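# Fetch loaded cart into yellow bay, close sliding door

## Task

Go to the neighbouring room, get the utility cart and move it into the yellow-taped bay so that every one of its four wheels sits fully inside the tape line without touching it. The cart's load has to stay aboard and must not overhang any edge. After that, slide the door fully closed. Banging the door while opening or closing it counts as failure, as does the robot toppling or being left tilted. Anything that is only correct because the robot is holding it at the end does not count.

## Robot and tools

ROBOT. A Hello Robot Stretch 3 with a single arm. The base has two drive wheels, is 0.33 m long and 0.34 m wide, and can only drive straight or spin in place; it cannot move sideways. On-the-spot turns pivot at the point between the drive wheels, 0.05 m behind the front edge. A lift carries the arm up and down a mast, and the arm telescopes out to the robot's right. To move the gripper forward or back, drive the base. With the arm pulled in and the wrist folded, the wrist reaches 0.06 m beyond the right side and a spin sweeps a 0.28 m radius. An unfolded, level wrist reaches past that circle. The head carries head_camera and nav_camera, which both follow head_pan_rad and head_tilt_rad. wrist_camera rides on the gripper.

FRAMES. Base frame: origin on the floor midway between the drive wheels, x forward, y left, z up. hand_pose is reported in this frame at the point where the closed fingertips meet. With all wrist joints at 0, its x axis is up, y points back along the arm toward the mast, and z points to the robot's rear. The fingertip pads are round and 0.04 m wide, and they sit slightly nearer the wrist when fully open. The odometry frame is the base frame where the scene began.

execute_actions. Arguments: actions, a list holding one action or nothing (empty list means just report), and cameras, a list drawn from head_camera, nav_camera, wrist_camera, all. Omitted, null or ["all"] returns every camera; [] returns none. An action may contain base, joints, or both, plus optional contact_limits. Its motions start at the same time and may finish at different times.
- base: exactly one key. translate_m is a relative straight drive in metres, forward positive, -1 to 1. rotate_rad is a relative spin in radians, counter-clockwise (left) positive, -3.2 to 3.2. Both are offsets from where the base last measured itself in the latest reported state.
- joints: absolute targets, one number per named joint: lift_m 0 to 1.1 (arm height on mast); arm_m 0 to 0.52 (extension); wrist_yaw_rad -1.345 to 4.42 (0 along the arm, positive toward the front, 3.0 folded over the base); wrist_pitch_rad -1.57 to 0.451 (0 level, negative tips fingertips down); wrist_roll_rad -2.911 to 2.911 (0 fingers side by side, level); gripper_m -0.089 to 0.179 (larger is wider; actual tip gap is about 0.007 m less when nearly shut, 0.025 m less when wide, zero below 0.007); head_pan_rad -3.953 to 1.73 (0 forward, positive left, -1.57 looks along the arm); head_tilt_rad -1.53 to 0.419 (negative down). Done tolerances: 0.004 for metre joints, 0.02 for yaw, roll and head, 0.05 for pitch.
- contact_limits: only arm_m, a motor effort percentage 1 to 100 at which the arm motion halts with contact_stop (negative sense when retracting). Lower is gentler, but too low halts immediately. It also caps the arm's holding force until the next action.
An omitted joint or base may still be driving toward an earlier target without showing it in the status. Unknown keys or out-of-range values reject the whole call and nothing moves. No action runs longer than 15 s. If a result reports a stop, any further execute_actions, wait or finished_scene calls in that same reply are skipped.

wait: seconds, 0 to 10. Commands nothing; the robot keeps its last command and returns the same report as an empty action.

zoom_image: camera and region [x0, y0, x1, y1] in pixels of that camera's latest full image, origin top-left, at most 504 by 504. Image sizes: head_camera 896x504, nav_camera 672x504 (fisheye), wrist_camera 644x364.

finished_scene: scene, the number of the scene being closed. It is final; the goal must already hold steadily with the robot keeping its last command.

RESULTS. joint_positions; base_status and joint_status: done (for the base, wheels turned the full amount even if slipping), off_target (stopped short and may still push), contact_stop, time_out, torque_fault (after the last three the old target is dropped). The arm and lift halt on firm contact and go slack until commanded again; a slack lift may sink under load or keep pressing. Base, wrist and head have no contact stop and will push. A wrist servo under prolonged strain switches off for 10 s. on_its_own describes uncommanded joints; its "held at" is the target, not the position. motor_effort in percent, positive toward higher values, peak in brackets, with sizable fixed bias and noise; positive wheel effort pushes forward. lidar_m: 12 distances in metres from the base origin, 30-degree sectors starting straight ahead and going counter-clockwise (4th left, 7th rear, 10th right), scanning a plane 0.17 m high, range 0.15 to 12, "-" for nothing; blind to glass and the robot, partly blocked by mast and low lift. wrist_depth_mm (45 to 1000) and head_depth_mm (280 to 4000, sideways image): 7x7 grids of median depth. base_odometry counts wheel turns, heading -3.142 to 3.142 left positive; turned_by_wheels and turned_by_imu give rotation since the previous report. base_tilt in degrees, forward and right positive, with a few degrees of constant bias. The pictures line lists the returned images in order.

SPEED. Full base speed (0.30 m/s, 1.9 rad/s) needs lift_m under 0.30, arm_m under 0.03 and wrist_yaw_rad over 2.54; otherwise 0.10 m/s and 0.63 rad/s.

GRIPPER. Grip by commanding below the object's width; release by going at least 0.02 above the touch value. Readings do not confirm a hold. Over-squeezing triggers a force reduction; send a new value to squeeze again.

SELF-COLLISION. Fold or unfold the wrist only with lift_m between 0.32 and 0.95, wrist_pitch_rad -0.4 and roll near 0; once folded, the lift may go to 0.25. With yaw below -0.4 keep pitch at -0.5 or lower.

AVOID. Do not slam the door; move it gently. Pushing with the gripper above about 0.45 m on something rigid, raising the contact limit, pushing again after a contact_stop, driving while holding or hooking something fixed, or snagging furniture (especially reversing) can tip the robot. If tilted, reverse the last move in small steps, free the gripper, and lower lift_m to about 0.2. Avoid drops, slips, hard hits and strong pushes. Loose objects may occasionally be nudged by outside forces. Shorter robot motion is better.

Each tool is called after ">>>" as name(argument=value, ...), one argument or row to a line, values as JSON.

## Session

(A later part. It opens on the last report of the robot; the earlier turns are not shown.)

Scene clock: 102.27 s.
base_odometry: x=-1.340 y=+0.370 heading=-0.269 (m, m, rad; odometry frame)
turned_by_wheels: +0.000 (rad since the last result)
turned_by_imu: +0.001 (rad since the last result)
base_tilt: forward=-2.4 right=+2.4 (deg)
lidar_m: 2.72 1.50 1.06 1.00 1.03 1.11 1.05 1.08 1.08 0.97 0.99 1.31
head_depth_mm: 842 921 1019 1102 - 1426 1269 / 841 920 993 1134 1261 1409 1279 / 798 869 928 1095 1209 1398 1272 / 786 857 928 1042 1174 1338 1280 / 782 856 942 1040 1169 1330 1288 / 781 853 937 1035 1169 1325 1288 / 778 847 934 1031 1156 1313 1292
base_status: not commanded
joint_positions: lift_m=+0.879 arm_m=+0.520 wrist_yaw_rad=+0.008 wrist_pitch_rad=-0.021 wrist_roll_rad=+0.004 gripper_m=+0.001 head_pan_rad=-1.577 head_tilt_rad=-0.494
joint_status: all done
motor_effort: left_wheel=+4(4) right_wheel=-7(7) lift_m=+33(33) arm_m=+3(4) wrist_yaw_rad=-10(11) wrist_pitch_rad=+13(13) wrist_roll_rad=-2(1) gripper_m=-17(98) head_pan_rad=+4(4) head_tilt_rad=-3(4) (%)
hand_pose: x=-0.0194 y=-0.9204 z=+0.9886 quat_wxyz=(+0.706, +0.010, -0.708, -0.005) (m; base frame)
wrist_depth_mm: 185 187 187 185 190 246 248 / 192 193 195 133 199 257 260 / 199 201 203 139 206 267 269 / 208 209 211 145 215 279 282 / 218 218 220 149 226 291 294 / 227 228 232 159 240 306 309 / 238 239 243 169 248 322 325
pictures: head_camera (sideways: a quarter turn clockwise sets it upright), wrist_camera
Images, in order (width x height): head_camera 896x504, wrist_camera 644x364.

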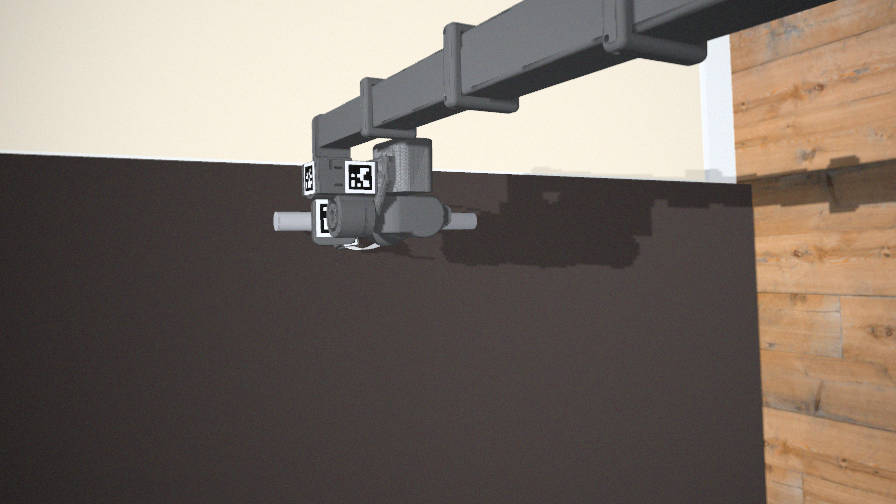

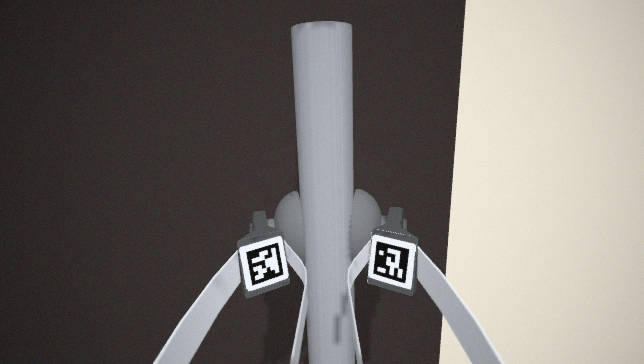

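Gripped. Test a short pull.

>>> execute_actions(
  actions=[
    {"base":{"translate_m":0.1}},
  ],
  cameras=["wrist_camera","nav_camera"],
)

Scene clock: 105.37 s.
base_odometry: x=-1.243 y=+0.344 heading=-0.269 (m, m, rad; odometry frame)
turned_by_wheels: +0.000 (rad since the last result)
turned_by_imu: -0.014 (rad since the last result)
base_tilt: forward=-2.4 right=+2.3 (deg)
lidar_m: 2.62 1.53 1.07 1.01 1.03 1.22 1.16 1.18 1.08 0.96 0.99 1.29
head_depth_mm: 845 920 1017 1101 - 1426 1274 / 840 908 980 1121 1256 1408 1276 / 797 871 931 1096 1204 1389 1279 / 784 855 930 1045 1166 1333 1282 / 781 850 933 1040 1159 1320 1286 / 778 844 929 1032 1152 1310 1287 / 772 842 922 1023 1142 1307 1290
base_status: done
joint_positions: lift_m=+0.879 arm_m=+0.520 wrist_yaw_rad=+0.011 wrist_pitch_rad=-0.024 wrist_roll_rad=+0.004 gripper_m=+0.001 head_pan_rad=-1.577 head_tilt_rad=-0.494
joint_status: not commanded
on_its_own: wrist_yaw_rad is at rest, and its effort (-13) is outside its rest range (-12 to +12)
motor_effort: left_wheel=+3(24) right_wheel=-7(35) lift_m=+33(33) arm_m=+6(6) wrist_yaw_rad=-13(84) wrist_pitch_rad=+15(15) wrist_roll_rad=-2(2) gripper_m=-14(23) head_pan_rad=+4(5) head_tilt_rad=-4(3) (%)
hand_pose: x=-0.0187 y=-0.9201 z=+0.9877 quat_wxyz=(+0.706, +0.013, -0.708, -0.005) (m; base frame)
wrist_depth_mm: 181 182 185 183 189 235 246 / 187 189 191 131 196 245 255 / 196 197 199 137 204 253 268 / 203 206 208 142 214 265 281 / 212 214 217 146 225 277 295 / 222 225 230 155 238 292 309 / 233 235 240 166 246 308 324
pictures: nav_camera (sideways: a quarter turn counterclockwise sets it upright), wrist_camera
Images, in order (width x height): nav_camera 672x504, wrist_camera 644x364.

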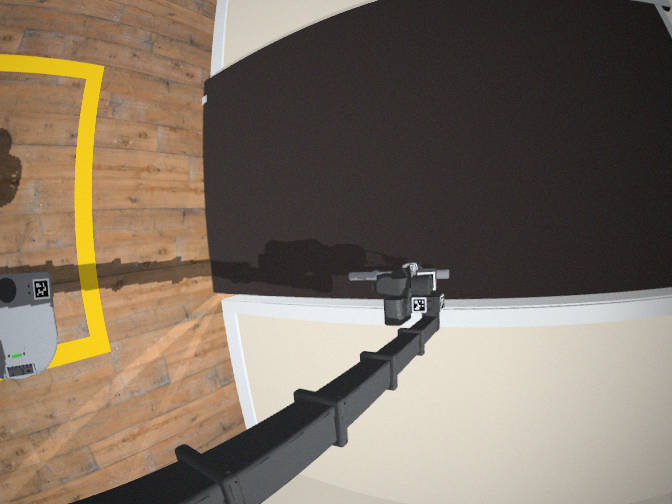

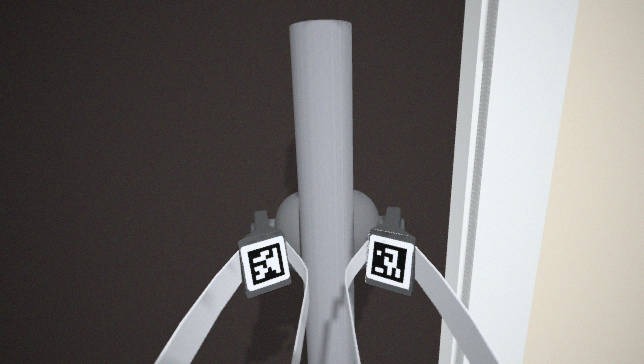

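>>> execute_actions(
  actions=[
    {"base":{"translate_m":0.2}},
  ],
  cameras=["wrist_camera"],
)

Scene clock: 113.90 s.
base_odometry: x=-1.051 y=+0.290 heading=-0.269 (m, m, rad; odometry frame)
turned_by_wheels: +0.000 (rad since the last result)
turned_by_imu: -0.084 (rad since the last result)
base_tilt: forward=-2.3 right=+2.3 (deg)
lidar_m: 2.43 1.73 1.13 1.03 1.04 1.29 1.34 1.35 1.07 0.94 0.95 1.18
head_depth_mm: 849 928 1022 1117 - 1445 1270 / 3091 3429 1049 2267 1323 1430 1283 / 781 857 912 1083 1192 1398 1285 / 773 845 914 1031 1147 1314 1281 / 763 830 910 1008 1127 1284 1288 / 754 818 895 990 1115 1253 1284 / 745 810 885 978 1086 1230 1295
base_status: done
joint_positions: lift_m=+0.879 arm_m=+0.519 wrist_yaw_rad=-0.120 wrist_pitch_rad=-0.026 wrist_roll_rad=+0.004 gripper_m=+0.001 head_pan_rad=-1.577 head_tilt_rad=-0.494
joint_status: not commanded
on_its_own: wrist_yaw_rad is held at -0.116, not at your +0.000, by its stall guard, which is not easing now
motor_effort: left_wheel=+0(16) right_wheel=-2(28) lift_m=+33(33) arm_m=+7(8) wrist_yaw_rad=+6(69) wrist_pitch_rad=+16(16) wrist_roll_rad=-2(2) gripper_m=-14(22) head_pan_rad=+4(5) head_tilt_rad=-4(4) (%)
hand_pose: x=-0.0520 y=-0.9181 z=+0.9872 quat_wxyz=(+0.704, -0.033, -0.707, -0.052) (m; base frame)
wrist_depth_mm: 154 162 172 178 198 290 298 / 160 167 179 127 206 295 315 / 165 174 185 133 215 304 332 / 171 180 193 138 227 317 349 / 177 187 199 142 414 331 371 / 183 195 205 152 250 346 394 / 190 202 221 192 262 364 420
pictures: wrist_camera
Images, in order (width x height): wrist_camera 644x364.

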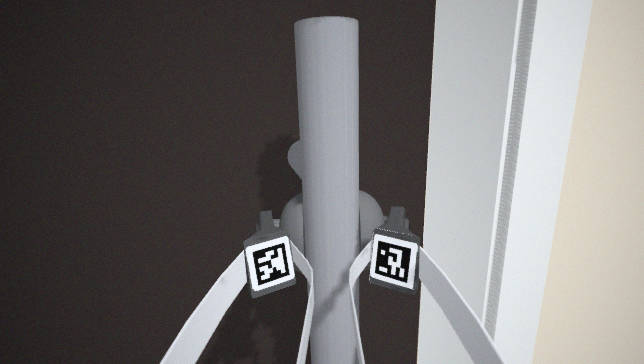

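>>> execute_actions(
  actions=[
    {"joints":{"gripper_m":0.1,"wrist_yaw_rad":0}},
  ],
  cameras=[],
)

>>> execute_actions(
  actions=[
    {"joints":{"arm_m":0.0,"head_tilt_rad":-0.6,"head_pan_rad":-1.8}},
  ],
)

Scene clock: 132.40 s.
base_odometry: x=-1.051 y=+0.290 heading=-0.269 (m, m, rad; odometry frame)
turned_by_wheels: +0.000 (rad since the last result)
turned_by_imu: -0.006 (rad since the last result)
base_tilt: forward=-2.4 right=+2.4 (deg)
lidar_m: 2.43 1.75 1.13 1.03 1.04 1.28 1.34 1.35 1.08 0.94 0.95 1.17
head_depth_mm: 849 927 1031 1125 - 1443 1271 / 3119 3335 1041 2234 1306 1444 1273 / 783 857 905 1075 1197 1402 1284 / 770 841 911 1034 1147 1311 1284 / 760 830 907 1008 1126 1289 1283 / 752 818 897 991 1106 1250 1283 / 743 808 877 973 1087 1227 1295
base_status: not commanded
joint_positions: lift_m=+0.879 arm_m=+0.520 wrist_yaw_rad=-0.002 wrist_pitch_rad=-0.022 wrist_roll_rad=+0.004 gripper_m=+0.100 head_pan_rad=-1.577 head_tilt_rad=-0.494
joint_status: all done
motor_effort: left_wheel=+0(12) right_wheel=-1(20) lift_m=+33(33) arm_m=+4(8) wrist_yaw_rad=+3(62) wrist_pitch_rad=+14(16) wrist_roll_rad=-2(1) gripper_m=+1(95) head_pan_rad=+5(5) head_tilt_rad=-4(4) (%)
hand_pose: x=-0.0220 y=-0.9203 z=+0.9882 quat_wxyz=(+0.706, +0.007, -0.708, -0.009) (m; base frame)
wrist_depth_mm: 160 164 170 175 180 303 253 / 165 170 177 182 190 309 260 / 172 177 184 190 198 316 275 / 178 184 190 198 206 336 288 / 185 191 201 207 139 338 300 / 193 198 210 217 150 344 316 / 200 211 219 228 238 394 353
pictures: none
No camera images: the call's "cameras" was empty. Leave "cameras" out to get every camera's image.

Scene clock: 137.40 s.
base_odometry: x=-1.051 y=+0.290 heading=-0.269 (m, m, rad; odometry frame)
turned_by_wheels: +0.000 (rad since the last result)
turned_by_imu: +0.001 (rad since the last result)
base_tilt: forward=-2.4 right=+2.4 (deg)
lidar_m: 2.43 1.75 1.13 1.03 1.04 1.28 1.34 1.35 1.08 0.94 0.95 1.17
head_depth_mm: 977 1093 1242 1444 1618 1510 - / 940 1048 1180 1358 1587 1496 - / 903 1005 1133 1295 1508 1501 - / 913 1024 1161 1335 1526 - - / 815 874 973 1095 1234 - 1193 / 768 841 935 1044 1214 1342 1220 / 745 813 897 998 1136 1314 1218
base_status: not commanded
joint_positions: lift_m=+0.879 arm_m=+0.002 wrist_yaw_rad=-0.001 wrist_pitch_rad=-0.021 wrist_roll_rad=+0.003 gripper_m=+0.100 head_pan_rad=-1.793 head_tilt_rad=-0.592
joint_status: all done
joint sent to its limit — the command would take arm_m past its lower limit, so that joint was sent only as far as its limit.
motor_effort: left_wheel=+0(0) right_wheel=+0(1) lift_m=+32(33) arm_m=-3(4) wrist_yaw_rad=+1(3) wrist_pitch_rad=+13(14) wrist_roll_rad=-1(1) gripper_m=+0(0) head_pan_rad=-4(27) head_tilt_rad=-4(16) (%)
hand_pose: x=-0.0216 y=-0.4028 z=+0.9885 quat_wxyz=(+0.706, +0.007, -0.708, -0.008) (m; base frame)
wrist_depth_mm: 597 610 629 658 747 777 802 / 614 637 657 685 789 807 845 / 639 663 686 710 822 844 880 / 648 677 716 738 865 876 919 / 686 712 753 766 - 914 974 / 711 735 781 820 937 986 - / 742 781 822 861 980 - -
pictures: head_camera (sideways: a quarter turn clockwise sets it upright), nav_camera (sideways: a quarter turn counterclockwise sets it upright), wrist_camera
Images, in order (width x height): head_camera 896x504, nav_camera 672x504, wrist_camera 644x364.

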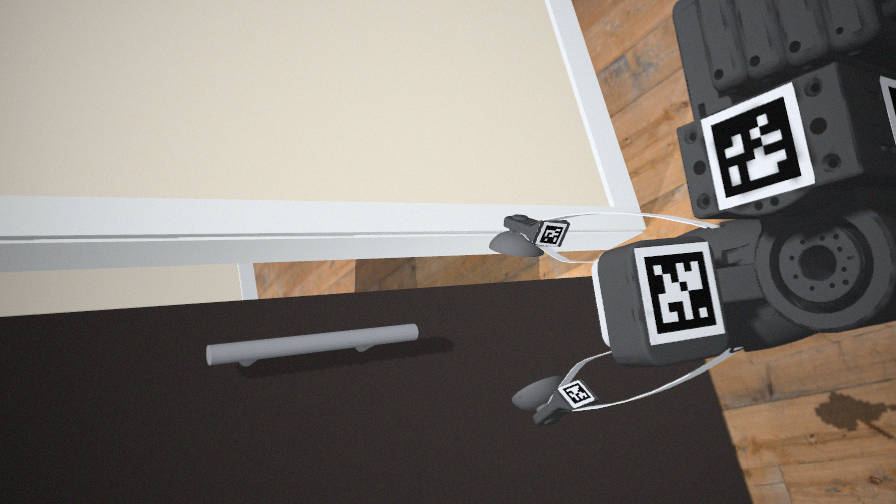

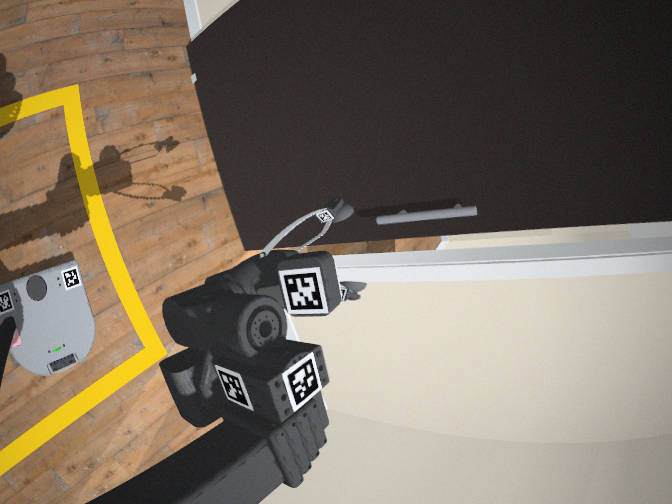

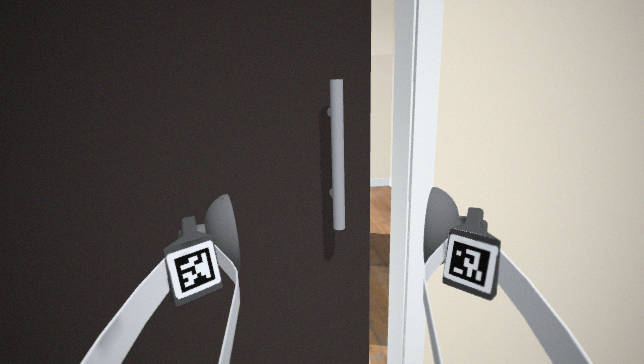

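>>> execute_actions(
  actions=[
    {"base":{"rotate_rad":1.015},"joints":{"wrist_yaw_rad":1.2,"lift_m":0.3,"gripper_m":0.0,"head_pan_rad":-2.4,"head_tilt_rad":-0.7}},
  ],
  cameras=["nav_camera"],
)

>>> execute_actions(
  actions=[
    {"base":{"translate_m":-0.734}},
  ],
  cameras=["nav_camera"],
)

>>> execute_actions(
  actions=[
    {"base":{"rotate_rad":-0.911},"joints":{"head_pan_rad":-1.2,"head_tilt_rad":-0.9}},
  ],
)

Scene clock: 166.20 s.
base_odometry: x=-1.051 y=+0.290 heading=+0.746 (m, m, rad; odometry frame)
turned_by_wheels: +1.015 (rad since the last result)
turned_by_imu: +1.019 (rad since the last result)
base_tilt: forward=-2.4 right=+2.4 (deg)
lidar_m: 1.15 1.03 1.03 1.25 1.34 1.34 1.11 0.94 0.95 1.14 2.30 1.85
head_depth_mm: 774 851 1057 1387 1477 1326 1155 / 775 870 980 1168 1434 1342 1157 / 778 880 1005 1171 1405 1349 1156 / 781 882 1010 1178 1417 1345 1165 / 788 887 1016 1191 1427 1343 1171 / 793 892 1019 1200 1439 1355 1169 / 790 898 1026 1209 1457 1361 1172
base_status: done
joint_positions: lift_m=+0.301 arm_m=+0.002 wrist_yaw_rad=+1.199 wrist_pitch_rad=-0.021 wrist_roll_rad=+0.003 gripper_m=+0.000 head_pan_rad=-2.393 head_tilt_rad=-0.691
joint_status: all done
motor_effort: left_wheel=-1(3) right_wheel=+2(4) lift_m=+8(30) arm_m=-3(3) wrist_yaw_rad=+2(6) wrist_pitch_rad=+13(13) wrist_roll_rad=-2(1) gripper_m=-3(95) head_pan_rad=-4(43) head_tilt_rad=-5(21) (%)
hand_pose: x=+0.2168 y=-0.2401 z=+0.4101 quat_wxyz=(+0.587, +0.406, -0.580, +0.392) (m; base frame)
wrist_depth_mm: 903 - - - - - - / 921 - - - - - - / 930 - - - - - - / 936 - - - - - - / 944 - - - - - - / 873 874 857 802 796 810 792 / 683 662 665 656 651 644 628
pictures: nav_camera (sideways: a quarter turn counterclockwise sets it upright)
Images, in order (width x height): nav_camera 672x504.

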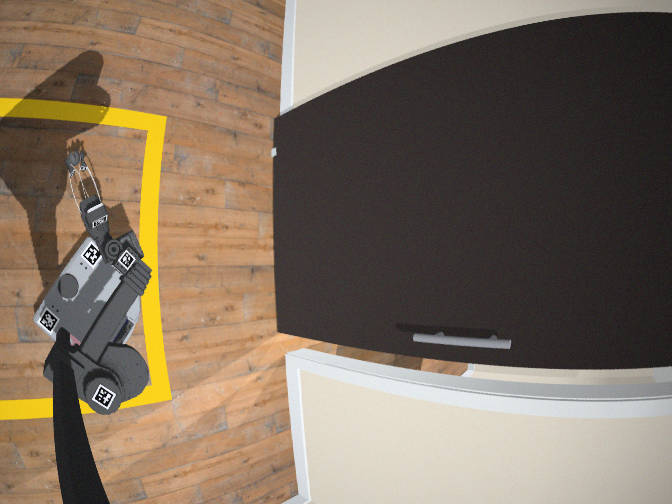

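Scene clock: 174.70 s.
base_odometry: x=-1.590 y=-0.208 heading=+0.746 (m, m, rad; odometry frame)
turned_by_wheels: +0.000 (rad since the last result)
turned_by_imu: +0.002 (rad since the last result)
base_tilt: forward=-2.4 right=+2.4 (deg)
lidar_m: 1.76 1.59 1.54 0.96 0.86 0.80 0.50 0.44 0.43 0.47 0.90 2.84
head_depth_mm: 347 390 445 518 621 773 1026 / 349 392 449 523 625 782 1040 / 350 395 451 527 633 791 1053 / 352 391 450 528 620 778 1084 / 343 387 451 555 1527 1345 1172 / 1684 1803 2006 1964 1596 798 954 / 2707 3082 2558 1919 580 713 969
base_status: done
joint_positions: lift_m=+0.301 arm_m=+0.002 wrist_yaw_rad=+1.199 wrist_pitch_rad=-0.021 wrist_roll_rad=+0.003 gripper_m=+0.000 head_pan_rad=-2.393 head_tilt_rad=-0.691
joint_status: not commanded
motor_effort: left_wheel=-1(4) right_wheel=+1(2) lift_m=+8(7) arm_m=-2(3) wrist_yaw_rad=+3(2) wrist_pitch_rad=+13(13) wrist_roll_rad=-1(1) gripper_m=-3(3) head_pan_rad=-4(5) head_tilt_rad=-5(5) (%)
hand_pose: x=+0.2168 y=-0.2401 z=+0.4101 quat_wxyz=(+0.587, +0.406, -0.580, +0.392) (m; base frame)
wrist_depth_mm: - - - - - - - / - - - - - - - / - - - - - - - / - - - - - - - / - - - - - - - / 892 862 868 801 808 809 789 / 691 675 663 657 650 642 635
pictures: nav_camera (sideways: a quarter turn counterclockwise sets it upright)
Images, in order (width x height): nav_camera 672x504.

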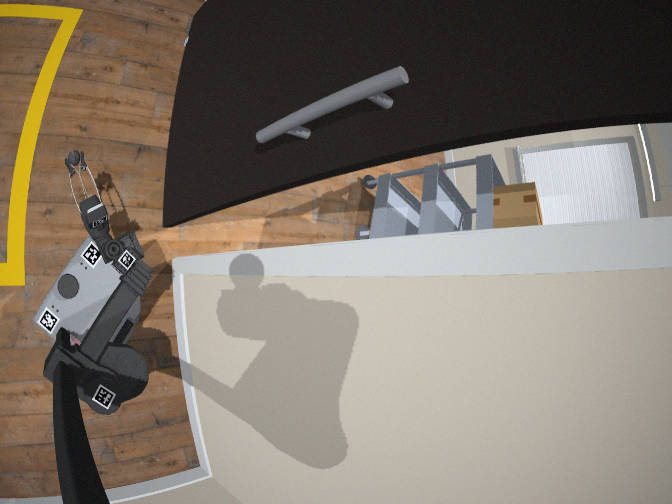

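Scene clock: 177.13 s.
base_odometry: x=-1.590 y=-0.208 heading=-0.165 (m, m, rad; odometry frame)
turned_by_wheels: -0.911 (rad since the last result)
turned_by_imu: -0.914 (rad since the last result)
base_tilt: forward=-2.3 right=+2.3 (deg)
lidar_m: 1.27 2.36 1.67 1.58 1.28 0.90 0.86 0.67 0.47 0.43 0.44 0.53
head_depth_mm: 352 410 482 589 749 1033 1094 / 355 411 493 613 803 1119 1126 / 1780 1903 1789 697 917 1173 1126 / 2829 2218 1886 1607 1392 1217 1088 / 2927 2177 543 660 872 1196 1106 / 364 428 525 644 955 1238 1107 / 375 443 494 729 1058 1234 1118
base_status: done
joint_positions: lift_m=+0.301 arm_m=+0.002 wrist_yaw_rad=+1.199 wrist_pitch_rad=-0.021 wrist_roll_rad=+0.003 gripper_m=+0.000 head_pan_rad=-1.207 head_tilt_rad=-0.889
joint_status: all done
motor_effort: left_wheel=+2(5) right_wheel=-3(4) lift_m=+8(8) arm_m=-2(3) wrist_yaw_rad=+2(2) wrist_pitch_rad=+13(13) wrist_roll_rad=-2(1) gripper_m=-2(3) head_pan_rad=+4(52) head_tilt_rad=-7(27) (%)
hand_pose: x=+0.2168 y=-0.2401 z=+0.4101 quat_wxyz=(+0.587, +0.406, -0.580, +0.392) (m; base frame)
wrist_depth_mm: - - - 454 288 210 - / - - - 474 295 216 - / - - - 501 304 226 - / - - - 528 317 236 - / - - - - 310 248 - / 876 869 853 595 315 260 803 / 694 685 669 605 371 273 638
pictures: head_camera (sideways: a quarter turn clockwise sets it upright), nav_camera (sideways: a quarter turn counterclockwise sets it upright), wrist_camera
Images, in order (width x height): head_camera 896x504, nav_camera 672x504, wrist_camera 644x364.

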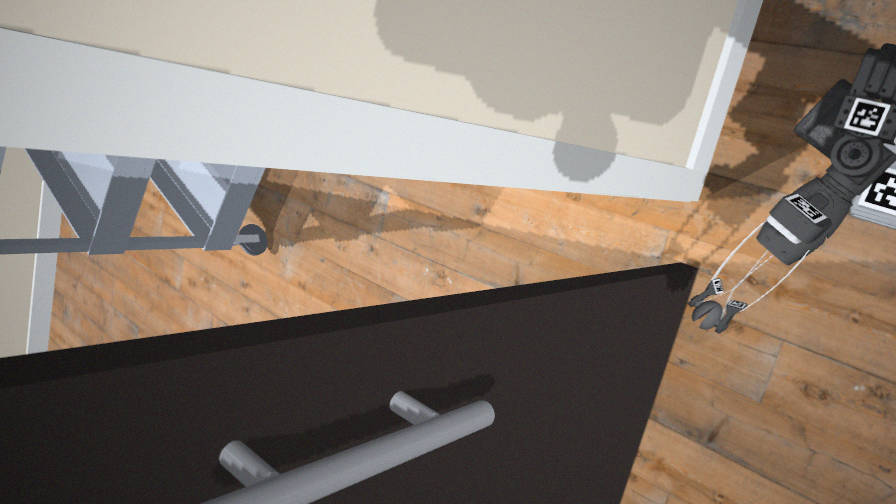

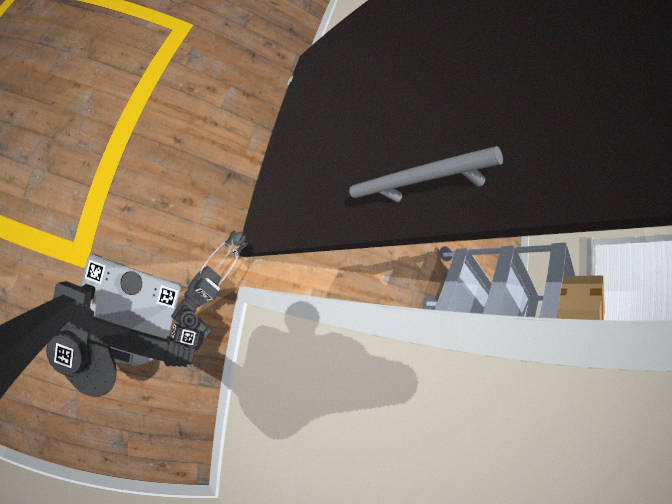

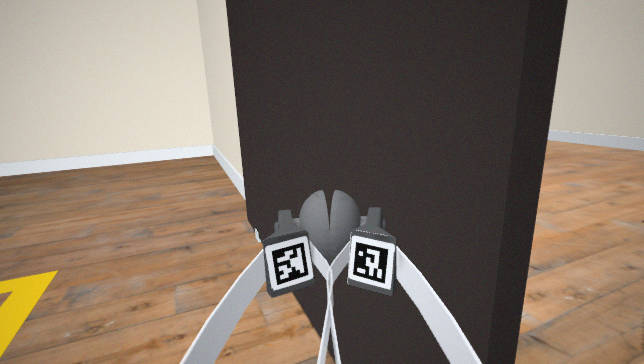

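>>> execute_actions(
  actions=[
    {"base":{"translate_m":-0.09}},
  ],
  cameras=[],
)

>>> execute_actions(
  actions=[
    {"joints":{"arm_m":0.19},"contact_limits":{"arm_m":15}},
  ],
  cameras=["head_camera","wrist_camera"],
)

Scene clock: 184.67 s.
base_odometry: x=-1.679 y=-0.193 heading=-0.165 (m, m, rad; odometry frame)
turned_by_wheels: +0.000 (rad since the last result)
turned_by_imu: +0.001 (rad since the last result)
base_tilt: forward=-2.3 right=+2.4 (deg)
lidar_m: 1.28 2.36 1.66 1.58 1.15 0.81 0.77 0.67 0.47 0.45 0.45 0.53
head_depth_mm: 360 414 488 595 758 1043 1095 / 371 431 509 627 812 1142 1129 / 381 443 528 661 875 1175 1130 / 384 450 550 723 1053 1224 1087 / 2906 2288 1914 1612 1347 1214 1110 / 2985 2341 1773 718 970 1238 1110 / 2692 471 563 718 1075 1247 1112
base_status: done
joint_positions: lift_m=+0.301 arm_m=+0.002 wrist_yaw_rad=+1.199 wrist_pitch_rad=-0.021 wrist_roll_rad=+0.003 gripper_m=+0.000 head_pan_rad=-1.207 head_tilt_rad=-0.889
joint_status: not commanded
motor_effort: left_wheel=+2(2) right_wheel=-2(6) lift_m=+8(7) arm_m=-3(3) wrist_yaw_rad=+2(1) wrist_pitch_rad=+13(13) wrist_roll_rad=-2(1) gripper_m=-4(3) head_pan_rad=+6(5) head_tilt_rad=-7(6) (%)
hand_pose: x=+0.2168 y=-0.2401 z=+0.4101 quat_wxyz=(+0.587, +0.406, -0.580, +0.392) (m; base frame)
wrist_depth_mm: - - - 462 294 - - / - - - 489 303 - - / - - - 519 312 - - / - - - 543 343 - - / - - - - 339 - 221 / 874 870 847 610 372 817 225 / 686 678 667 610 391 645 229
pictures: none
No camera images: the call's "cameras" was empty. Leave "cameras" out to get every camera's image.

Scene clock: 187.30 s.
base_odometry: x=-1.679 y=-0.193 heading=-0.165 (m, m, rad; odometry frame)
turned_by_wheels: +0.000 (rad since the last result)
turned_by_imu: +0.001 (rad since the last result)
base_tilt: forward=-2.4 right=+2.4 (deg)
lidar_m: 1.29 2.36 1.66 1.58 1.15 0.81 0.77 0.67 0.47 0.45 0.45 0.53
head_depth_mm: 360 415 489 594 759 962 1089 / 371 429 509 624 808 1158 1107 / 381 443 528 662 855 1186 1127 / 384 449 553 723 986 1212 1101 / 2920 2341 1893 1621 1338 1218 1107 / 3007 2325 1781 720 969 1234 1107 / 2667 472 562 721 1079 1243 1115
base_status: not commanded
joint_positions: lift_m=+0.301 arm_m=+0.189 wrist_yaw_rad=+1.248 wrist_pitch_rad=-0.020 wrist_roll_rad=+0.003 gripper_m=+0.000 head_pan_rad=-1.207 head_tilt_rad=-0.889
joint_status: all done
on_its_own: wrist_yaw_rad is at rest, and its effort (-61) is outside its rest range (-12 to +12)
motor_effort: left_wheel=+6(6) right_wheel=-9(9) lift_m=+8(8) arm_m=+9(9) wrist_yaw_rad=-61(61) wrist_pitch_rad=+12(13) wrist_roll_rad=-2(1) gripper_m=-7(7) head_pan_rad=+5(5) head_tilt_rad=-7(6) (%)
contact_limits: arm_m 15 (drawing in: default 24, maximum 40; extending or still: default 35, maximum 56)
hand_pose: x=+0.2211 y=-0.4155 z=+0.4103 quat_wxyz=(+0.578, +0.419, -0.570, +0.407) (m; base frame)
wrist_depth_mm: - - 227 - 101 80 67 / - - 235 - 105 83 68 / - - 259 - 108 86 70 / - - 337 - 112 89 71 / - - - - 114 92 72 / 902 864 823 774 111 97 73 / 689 676 458 654 134 100 75
pictures: head_camera (sideways: a quarter turn clockwise sets it upright), wrist_camera
Images, in order (width x height): head_camera 896x504, wrist_camera 644x364.

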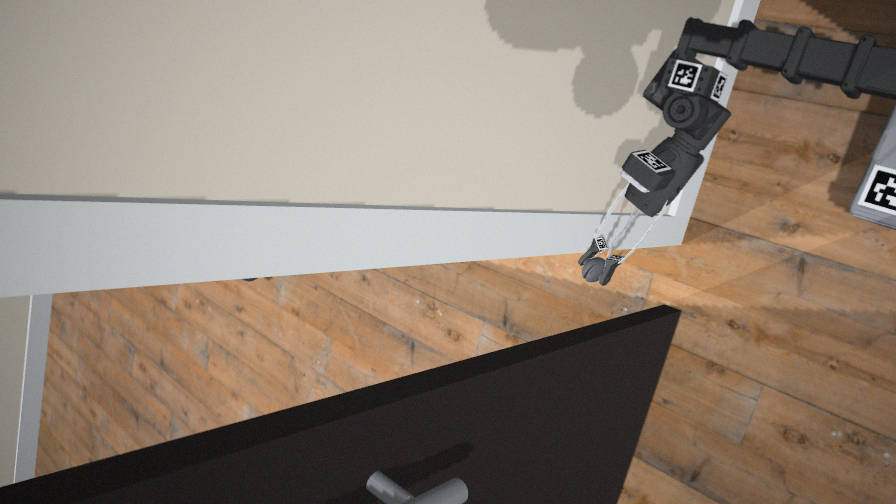

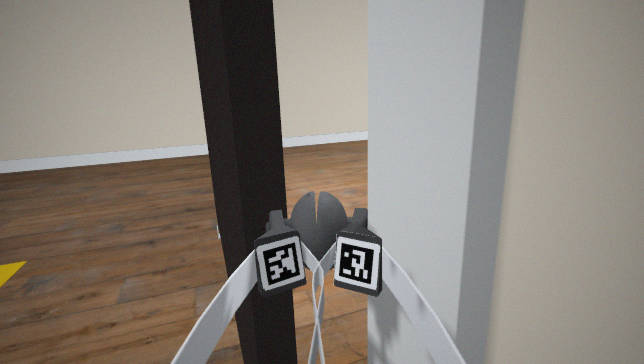

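>>> execute_actions(
  actions=[
    {"joints":{"arm_m":0.11,"wrist_yaw_rad":1.2}},
  ],
  cameras=["head_camera","wrist_camera"],
)

Scene clock: 193.63 s.
base_odometry: x=-1.679 y=-0.193 heading=-0.165 (m, m, rad; odometry frame)
turned_by_wheels: +0.000 (rad since the last result)
turned_by_imu: +0.000 (rad since the last result)
base_tilt: forward=-2.3 right=+2.4 (deg)
lidar_m: 1.29 2.36 1.66 1.58 1.15 0.81 0.77 0.67 0.47 0.45 0.45 0.53
head_depth_mm: 359 414 489 596 756 1029 1092 / 372 429 510 624 812 1067 1102 / 381 443 528 663 875 1146 1117 / 385 450 552 722 1039 1207 1104 / 2861 2300 1914 1607 1348 1224 1112 / 2964 2346 1762 718 973 1240 1113 / 2669 471 562 719 1074 1250 1118
base_status: not commanded
joint_positions: lift_m=+0.301 arm_m=+0.110 wrist_yaw_rad=+1.266 wrist_pitch_rad=-0.020 wrist_roll_rad=+0.003 gripper_m=+0.000 head_pan_rad=-1.207 head_tilt_rad=-0.889
joint_status: wrist_yaw_rad off_target (ended at +1.266, target +1.200); the others done
on_its_own: wrist_yaw_rad is held at +1.265, not at your +1.200, by its stall guard, which is not easing now
motor_effort: left_wheel=+2(4) right_wheel=-2(4) lift_m=+8(8) arm_m=-3(5) wrist_yaw_rad=-2(13) wrist_pitch_rad=+12(13) wrist_roll_rad=-2(2) gripper_m=-3(4) head_pan_rad=+5(4) head_tilt_rad=-6(6) (%)
hand_pose: x=+0.2226 y=-0.3320 z=+0.4103 quat_wxyz=(+0.574, +0.425, -0.566, +0.412) (m; base frame)
wrist_depth_mm: - - 920 274 - - 125 / - - - 289 - - 127 / - - - 305 - - 129 / - - - 323 - - 132 / - - - - - 965 134 / 871 866 851 364 814 181 137 / 679 680 673 417 631 185 139
pictures: head_camera (sideways: a quarter turn clockwise sets it upright), wrist_camera
Images, in order (width x height): head_camera 896x504, wrist_camera 644x364.

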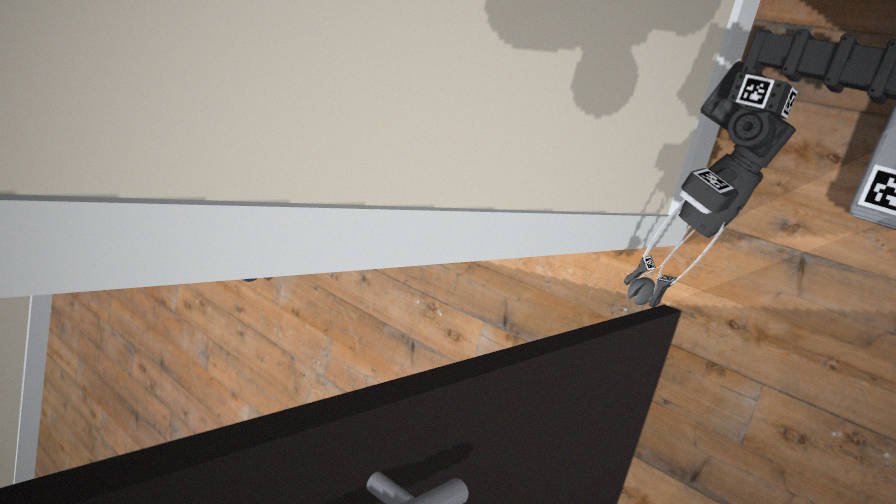

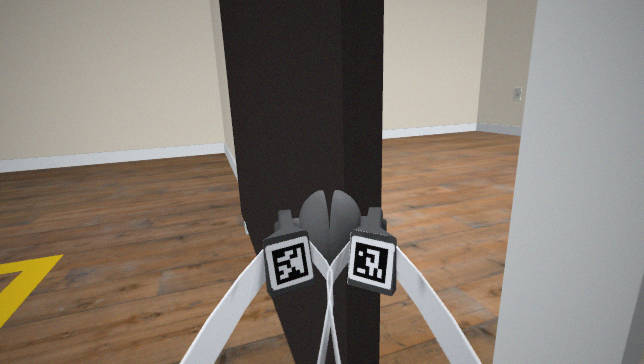

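>>> execute_actions(
  actions=[
    {"joints":{"wrist_yaw_rad":1.0}},
  ],
  cameras=["head_camera","wrist_camera"],
)

Scene clock: 201.33 s.
base_odometry: x=-1.679 y=-0.193 heading=-0.165 (m, m, rad; odometry frame)
turned_by_wheels: +0.000 (rad since the last result)
turned_by_imu: +0.000 (rad since the last result)
base_tilt: forward=-2.3 right=+2.4 (deg)
lidar_m: 1.29 2.36 1.66 1.58 1.16 0.81 0.77 0.67 0.47 0.45 0.45 0.53
head_depth_mm: 360 415 488 597 757 1027 1090 / 371 430 510 626 812 1063 1091 / 381 443 529 661 871 1150 1115 / 384 450 553 722 1030 1210 1110 / 2914 2317 1893 1619 1344 1215 1104 / 2996 2309 1774 719 966 1246 1112 / 2680 471 562 716 1080 1242 1113
base_status: not commanded
joint_positions: lift_m=+0.301 arm_m=+0.110 wrist_yaw_rad=+1.002 wrist_pitch_rad=-0.020 wrist_roll_rad=+0.003 gripper_m=+0.000 head_pan_rad=-1.207 head_tilt_rad=-0.889
joint_status: all done
motor_effort: left_wheel=+2(2) right_wheel=-3(2) lift_m=+8(8) arm_m=-3(3) wrist_yaw_rad=-2(4) wrist_pitch_rad=+12(12) wrist_roll_rad=-1(2) gripper_m=-2(3) head_pan_rad=+5(4) head_tilt_rad=-6(6) (%)
hand_pose: x=+0.1941 y=-0.3930 z=+0.4103 quat_wxyz=(+0.623, +0.346, -0.617, +0.333) (m; base frame)
wrist_depth_mm: - 471 247 - 143 123 103 / - 562 259 - 149 127 106 / - 697 269 - 154 131 108 / - 918 282 - 159 136 110 / - - 294 - 158 140 113 / 874 823 358 794 162 143 115 / 694 667 316 666 185 147 119
pictures: head_camera (sideways: a quarter turn clockwise sets it upright), wrist_camera
Images, in order (width x height): head_camera 896x504, wrist_camera 644x364.

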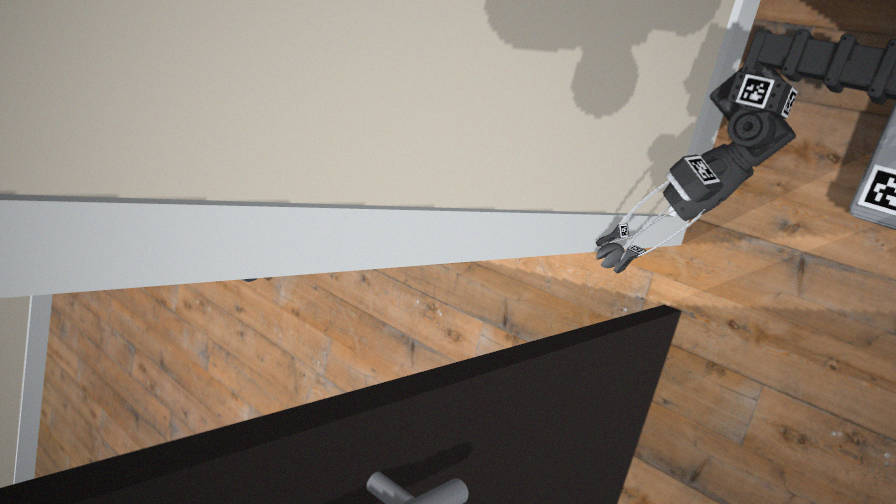

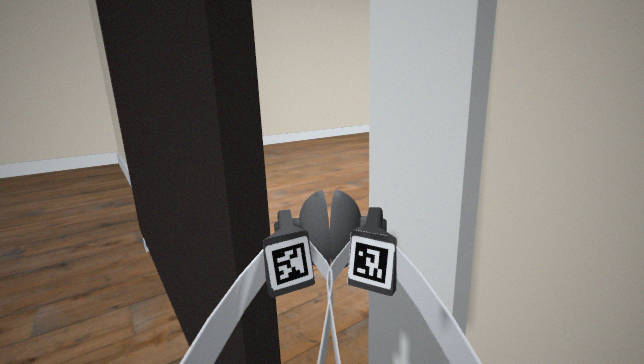

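>>> execute_actions(
  actions=[
    {"joints":{"arm_m":0.085}},
  ],
  cameras=[],
)

>>> execute_actions(
  actions=[
    {"base":{"translate_m":0.07}},
  ],
  cameras=["head_camera","wrist_camera"],
)

Scene clock: 206.10 s.
base_odometry: x=-1.679 y=-0.193 heading=-0.165 (m, m, rad; odometry frame)
turned_by_wheels: +0.000 (rad since the last result)
turned_by_imu: +0.000 (rad since the last result)
base_tilt: forward=-2.4 right=+2.4 (deg)
lidar_m: 1.29 2.37 1.66 1.58 1.15 0.81 0.77 0.67 0.47 0.45 0.45 0.53
head_depth_mm: 360 414 488 595 757 1049 1090 / 371 429 509 628 812 1108 1078 / 381 443 528 662 873 1162 1119 / 384 450 552 723 989 1216 1102 / 2906 2320 1893 1616 1342 1216 1105 / 2968 2343 1760 717 972 1234 1116 / 2714 471 563 717 1077 1246 1119
base_status: not commanded
joint_positions: lift_m=+0.301 arm_m=+0.085 wrist_yaw_rad=+1.002 wrist_pitch_rad=-0.020 wrist_roll_rad=+0.003 gripper_m=+0.000 head_pan_rad=-1.207 head_tilt_rad=-0.889
joint_status: all done
motor_effort: left_wheel=+2(2) right_wheel=-3(3) lift_m=+8(8) arm_m=-3(4) wrist_yaw_rad=-2(2) wrist_pitch_rad=+12(12) wrist_roll_rad=-1(1) gripper_m=-3(2) head_pan_rad=+3(5) head_tilt_rad=-6(6) (%)
hand_pose: x=+0.1940 y=-0.3681 z=+0.4103 quat_wxyz=(+0.623, +0.346, -0.617, +0.333) (m; base frame)
wrist_depth_mm: - 619 261 - 173 140 122 / - 737 283 - 178 144 125 / - 916 303 - 185 149 128 / - - 332 - 191 154 131 / - - 371 - 191 160 134 / 896 854 469 778 194 167 137 / 684 668 390 626 223 173 140
pictures: none
No camera images: the call's "cameras" was empty. Leave "cameras" out to get every camera's image.

Scene clock: 208.13 s.
base_odometry: x=-1.610 y=-0.204 heading=-0.165 (m, m, rad; odometry frame)
turned_by_wheels: +0.000 (rad since the last result)
turned_by_imu: +0.000 (rad since the last result)
base_tilt: forward=-2.3 right=+2.4 (deg)
lidar_m: 1.28 2.37 1.66 1.58 1.26 0.88 0.84 0.67 0.47 0.44 0.44 0.53
head_depth_mm: 356 411 484 589 749 1036 1091 / 356 419 500 619 805 1096 1080 / 384 450 530 652 878 1125 1115 / 2697 2158 1892 1613 1407 1204 1105 / 2903 2305 1803 711 908 1197 1109 / 385 438 528 671 960 1236 1109 / 376 449 514 710 1065 1248 1114
base_status: done
joint_positions: lift_m=+0.301 arm_m=+0.085 wrist_yaw_rad=+1.002 wrist_pitch_rad=-0.020 wrist_roll_rad=+0.003 gripper_m=+0.000 head_pan_rad=-1.207 head_tilt_rad=-0.889
joint_status: not commanded
motor_effort: left_wheel=+1(5) right_wheel=-3(3) lift_m=+8(8) arm_m=-3(3) wrist_yaw_rad=-3(2) wrist_pitch_rad=+12(12) wrist_roll_rad=-1(2) gripper_m=-3(3) head_pan_rad=+2(4) head_tilt_rad=-6(7) (%)
hand_pose: x=+0.1940 y=-0.3681 z=+0.4103 quat_wxyz=(+0.623, +0.346, -0.617, +0.333) (m; base frame)
wrist_depth_mm: - 596 253 204 - - 110 / - 719 273 212 - - 112 / - 891 293 220 - - 115 / - - 322 228 - - 117 / - - 359 - - 962 120 / 886 860 454 257 800 740 123 / 683 686 375 273 655 156 126
pictures: head_camera (sideways: a quarter turn clockwise sets it upright), wrist_camera
Images, in order (width x height): head_camera 896x504, wrist_camera 644x364.

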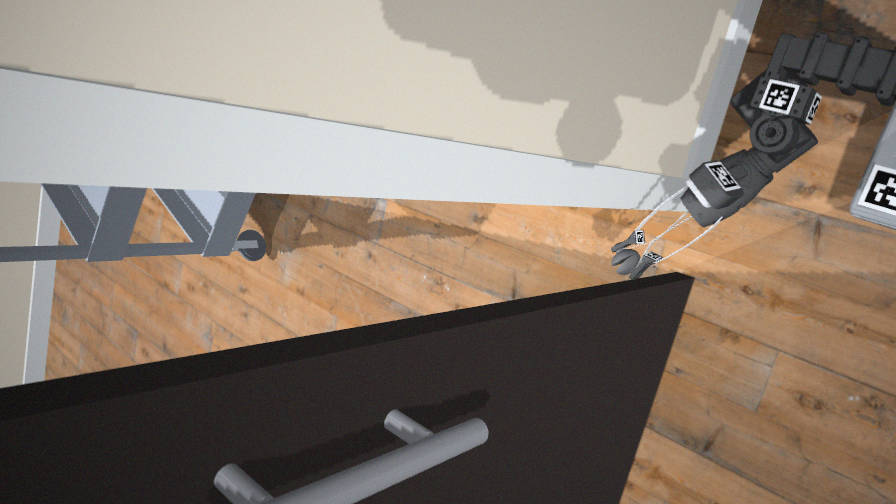

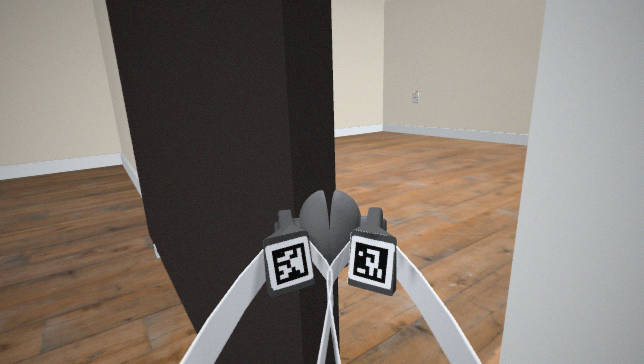

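>>> execute_actions(
  actions=[
    {"base":{"translate_m":0.1}},
  ],
  cameras=["head_camera","wrist_camera"],
)

Scene clock: 212.37 s.
base_odometry: x=-1.511 y=-0.221 heading=-0.165 (m, m, rad; odometry frame)
turned_by_wheels: +0.000 (rad since the last result)
turned_by_imu: -0.038 (rad since the last result)
base_tilt: forward=-2.3 right=+2.4 (deg)
lidar_m: 1.12 2.48 1.69 1.59 1.46 1.00 0.93 0.69 0.47 0.43 0.42 0.50
head_depth_mm: 353 395 467 578 750 1047 1094 / 1705 1663 1747 621 777 1077 1080 / 1776 1945 1876 1594 1383 1229 1110 / 2767 2178 1884 1614 1370 1195 1104 / 2727 436 507 619 840 1194 1106 / 349 413 505 593 907 1220 1105 / 360 420 450 691 993 1252 1117
base_status: done
joint_positions: lift_m=+0.301 arm_m=+0.085 wrist_yaw_rad=+1.021 wrist_pitch_rad=-0.021 wrist_roll_rad=+0.003 gripper_m=+0.000 head_pan_rad=-1.206 head_tilt_rad=-0.890
joint_status: not commanded
on_its_own: wrist_yaw_rad is at rest, and its effort (-27) is outside its rest range (-12 to +12)
motor_effort: left_wheel=+2(5) right_wheel=-1(23) lift_m=+7(8) arm_m=+5(5) wrist_yaw_rad=-27(27) wrist_pitch_rad=+13(16) wrist_roll_rad=-1(1) gripper_m=-6(6) head_pan_rad=+4(4) head_tilt_rad=-6(7) (%)
hand_pose: x=+0.1966 y=-0.3632 z=+0.4100 quat_wxyz=(+0.620, +0.353, -0.614, +0.338) (m; base frame)
wrist_depth_mm: - 509 230 167 - - - / - 596 248 173 - - - / - 734 267 181 - - - / - 919 290 191 - - - / - - 336 - - - - / 884 825 409 207 822 817 807 / 689 674 340 222 646 637 636
pictures: head_camera (sideways: a quarter turn clockwise sets it upright), wrist_camera
Images, in order (width x height): head_camera 896x504, wrist_camera 644x364.

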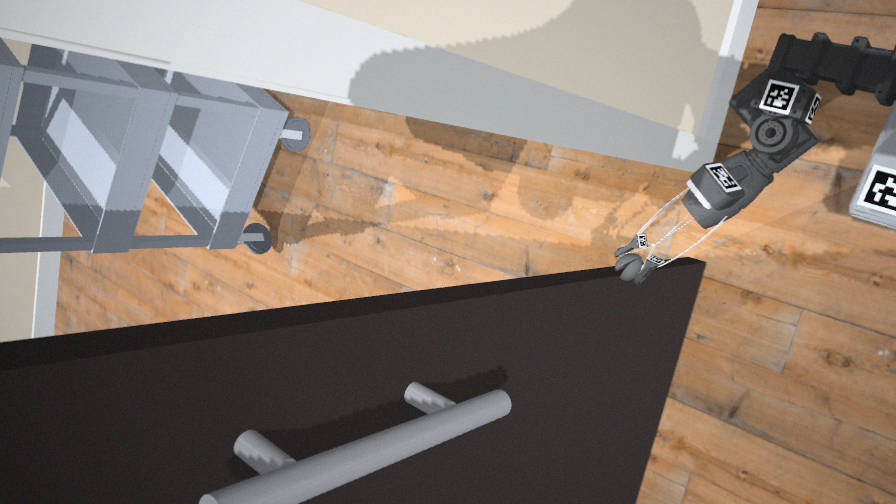

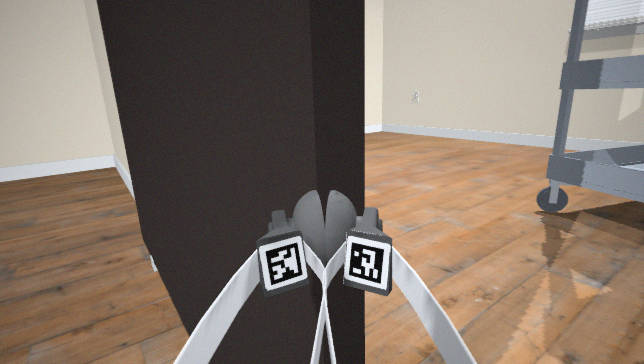

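>>> execute_actions(
  actions=[
    {"base":{"rotate_rad":0.05}},
  ],
  cameras=[],
)

>>> execute_actions(
  actions=[
    {"base":{"translate_m":0.12}},
  ],
  cameras=["head_camera","wrist_camera"],
)

Scene clock: 220.67 s.
base_odometry: x=-1.511 y=-0.221 heading=-0.115 (m, m, rad; odometry frame)
turned_by_wheels: +0.050 (rad since the last result)
turned_by_imu: +0.042 (rad since the last result)
base_tilt: forward=-2.4 right=+2.4 (deg)
lidar_m: 1.28 2.35 1.67 1.59 1.39 0.98 0.93 0.65 0.46 0.43 0.43 0.52
head_depth_mm: 1402 413 465 569 744 1020 1091 / 1761 1851 1789 1491 806 1061 1083 / 1732 1946 1876 1603 1393 1249 1114 / 2842 2295 1879 1599 1368 1207 1103 / 388 436 509 628 868 1191 1107 / 358 424 515 604 952 1233 1109 / 371 424 471 725 1061 1247 1119
base_status: done
joint_positions: lift_m=+0.301 arm_m=+0.085 wrist_yaw_rad=+1.005 wrist_pitch_rad=-0.022 wrist_roll_rad=+0.003 gripper_m=+0.000 head_pan_rad=-1.206 head_tilt_rad=-0.890
joint_status: not commanded
motor_effort: left_wheel=-1(5) right_wheel=+1(19) lift_m=+8(8) arm_m=+4(5) wrist_yaw_rad=-6(27) wrist_pitch_rad=+13(15) wrist_roll_rad=-1(1) gripper_m=-3(6) head_pan_rad=+5(3) head_tilt_rad=-6(6) (%)
hand_pose: x=+0.1944 y=-0.3669 z=+0.4098 quat_wxyz=(+0.623, +0.348, -0.617, +0.333) (m; base frame)
wrist_depth_mm: - 597 245 168 - - - / - 711 264 175 - - - / - 901 284 183 - - - / - - 311 192 - - - / - - 351 - - - - / 865 861 447 208 782 813 798 / 681 679 367 225 646 648 638
pictures: none
No camera images: the call's "cameras" was empty. Leave "cameras" out to get every camera's image.

Scene clock: 222.97 s.
base_odometry: x=-1.392 y=-0.235 heading=-0.115 (m, m, rad; odometry frame)
turned_by_wheels: +0.000 (rad since the last result)
turned_by_imu: -0.021 (rad since the last result)
base_tilt: forward=-2.4 right=+2.4 (deg)
lidar_m: 1.16 2.43 1.69 1.60 1.60 1.11 1.05 0.66 0.44 0.43 0.42 0.50
head_depth_mm: 1710 1603 1812 1570 792 997 1094 / 1767 1888 1810 1584 1384 1208 1084 / 2688 1950 1864 1584 1389 1260 1112 / 2807 2271 1890 1604 1382 1207 1102 / 2870 2112 518 631 831 1193 1113 / 347 408 501 588 907 1216 1110 / 357 422 466 681 1004 1247 1114
base_status: done
joint_positions: lift_m=+0.301 arm_m=+0.085 wrist_yaw_rad=+1.051 wrist_pitch_rad=-0.021 wrist_roll_rad=+0.003 gripper_m=+0.000 head_pan_rad=-1.206 head_tilt_rad=-0.890
joint_status: not commanded
on_its_own: wrist_yaw_rad is held at +1.046, not at your +1.000, by its stall guard, which is not easing now
motor_effort: left_wheel=+0(3) right_wheel=+3(19) lift_m=+8(8) arm_m=+5(5) wrist_yaw_rad=-6(38) wrist_pitch_rad=+13(15) wrist_roll_rad=-1(1) gripper_m=-3(7) head_pan_rad=+4(5) head_tilt_rad=-6(6) (%)
hand_pose: x=+0.2005 y=-0.3567 z=+0.4099 quat_wxyz=(+0.615, +0.362, -0.608, +0.347) (m; base frame)
wrist_depth_mm: - 693 249 168 - - - / - 893 270 176 - - - / - - 293 183 - - - / - - 322 193 - - - / - - 362 - - - - / 890 866 479 211 783 810 797 / 683 669 379 226 648 643 638
pictures: head_camera (sideways: a quarter turn clockwise sets it upright), wrist_camera
Images, in order (width x height): head_camera 896x504, wrist_camera 644x364.

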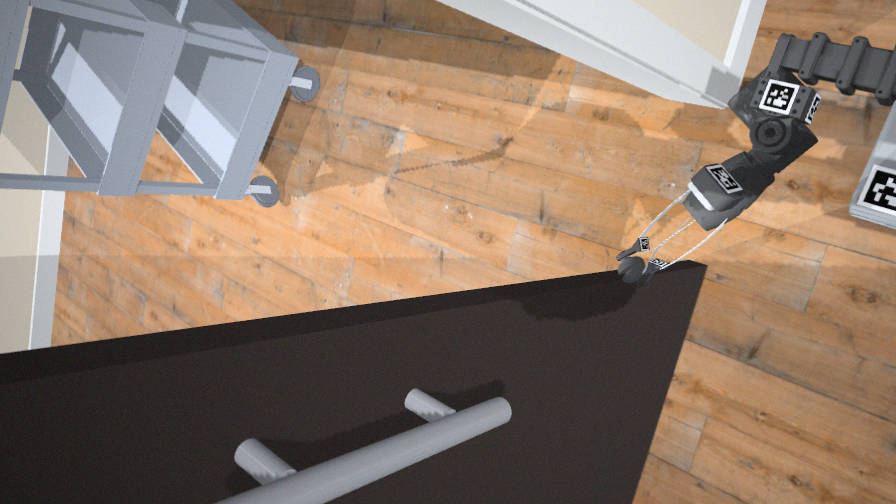

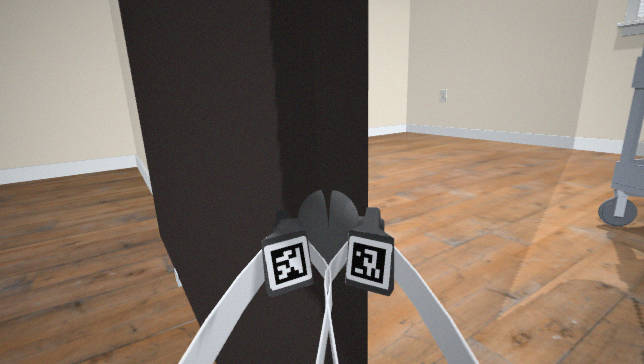

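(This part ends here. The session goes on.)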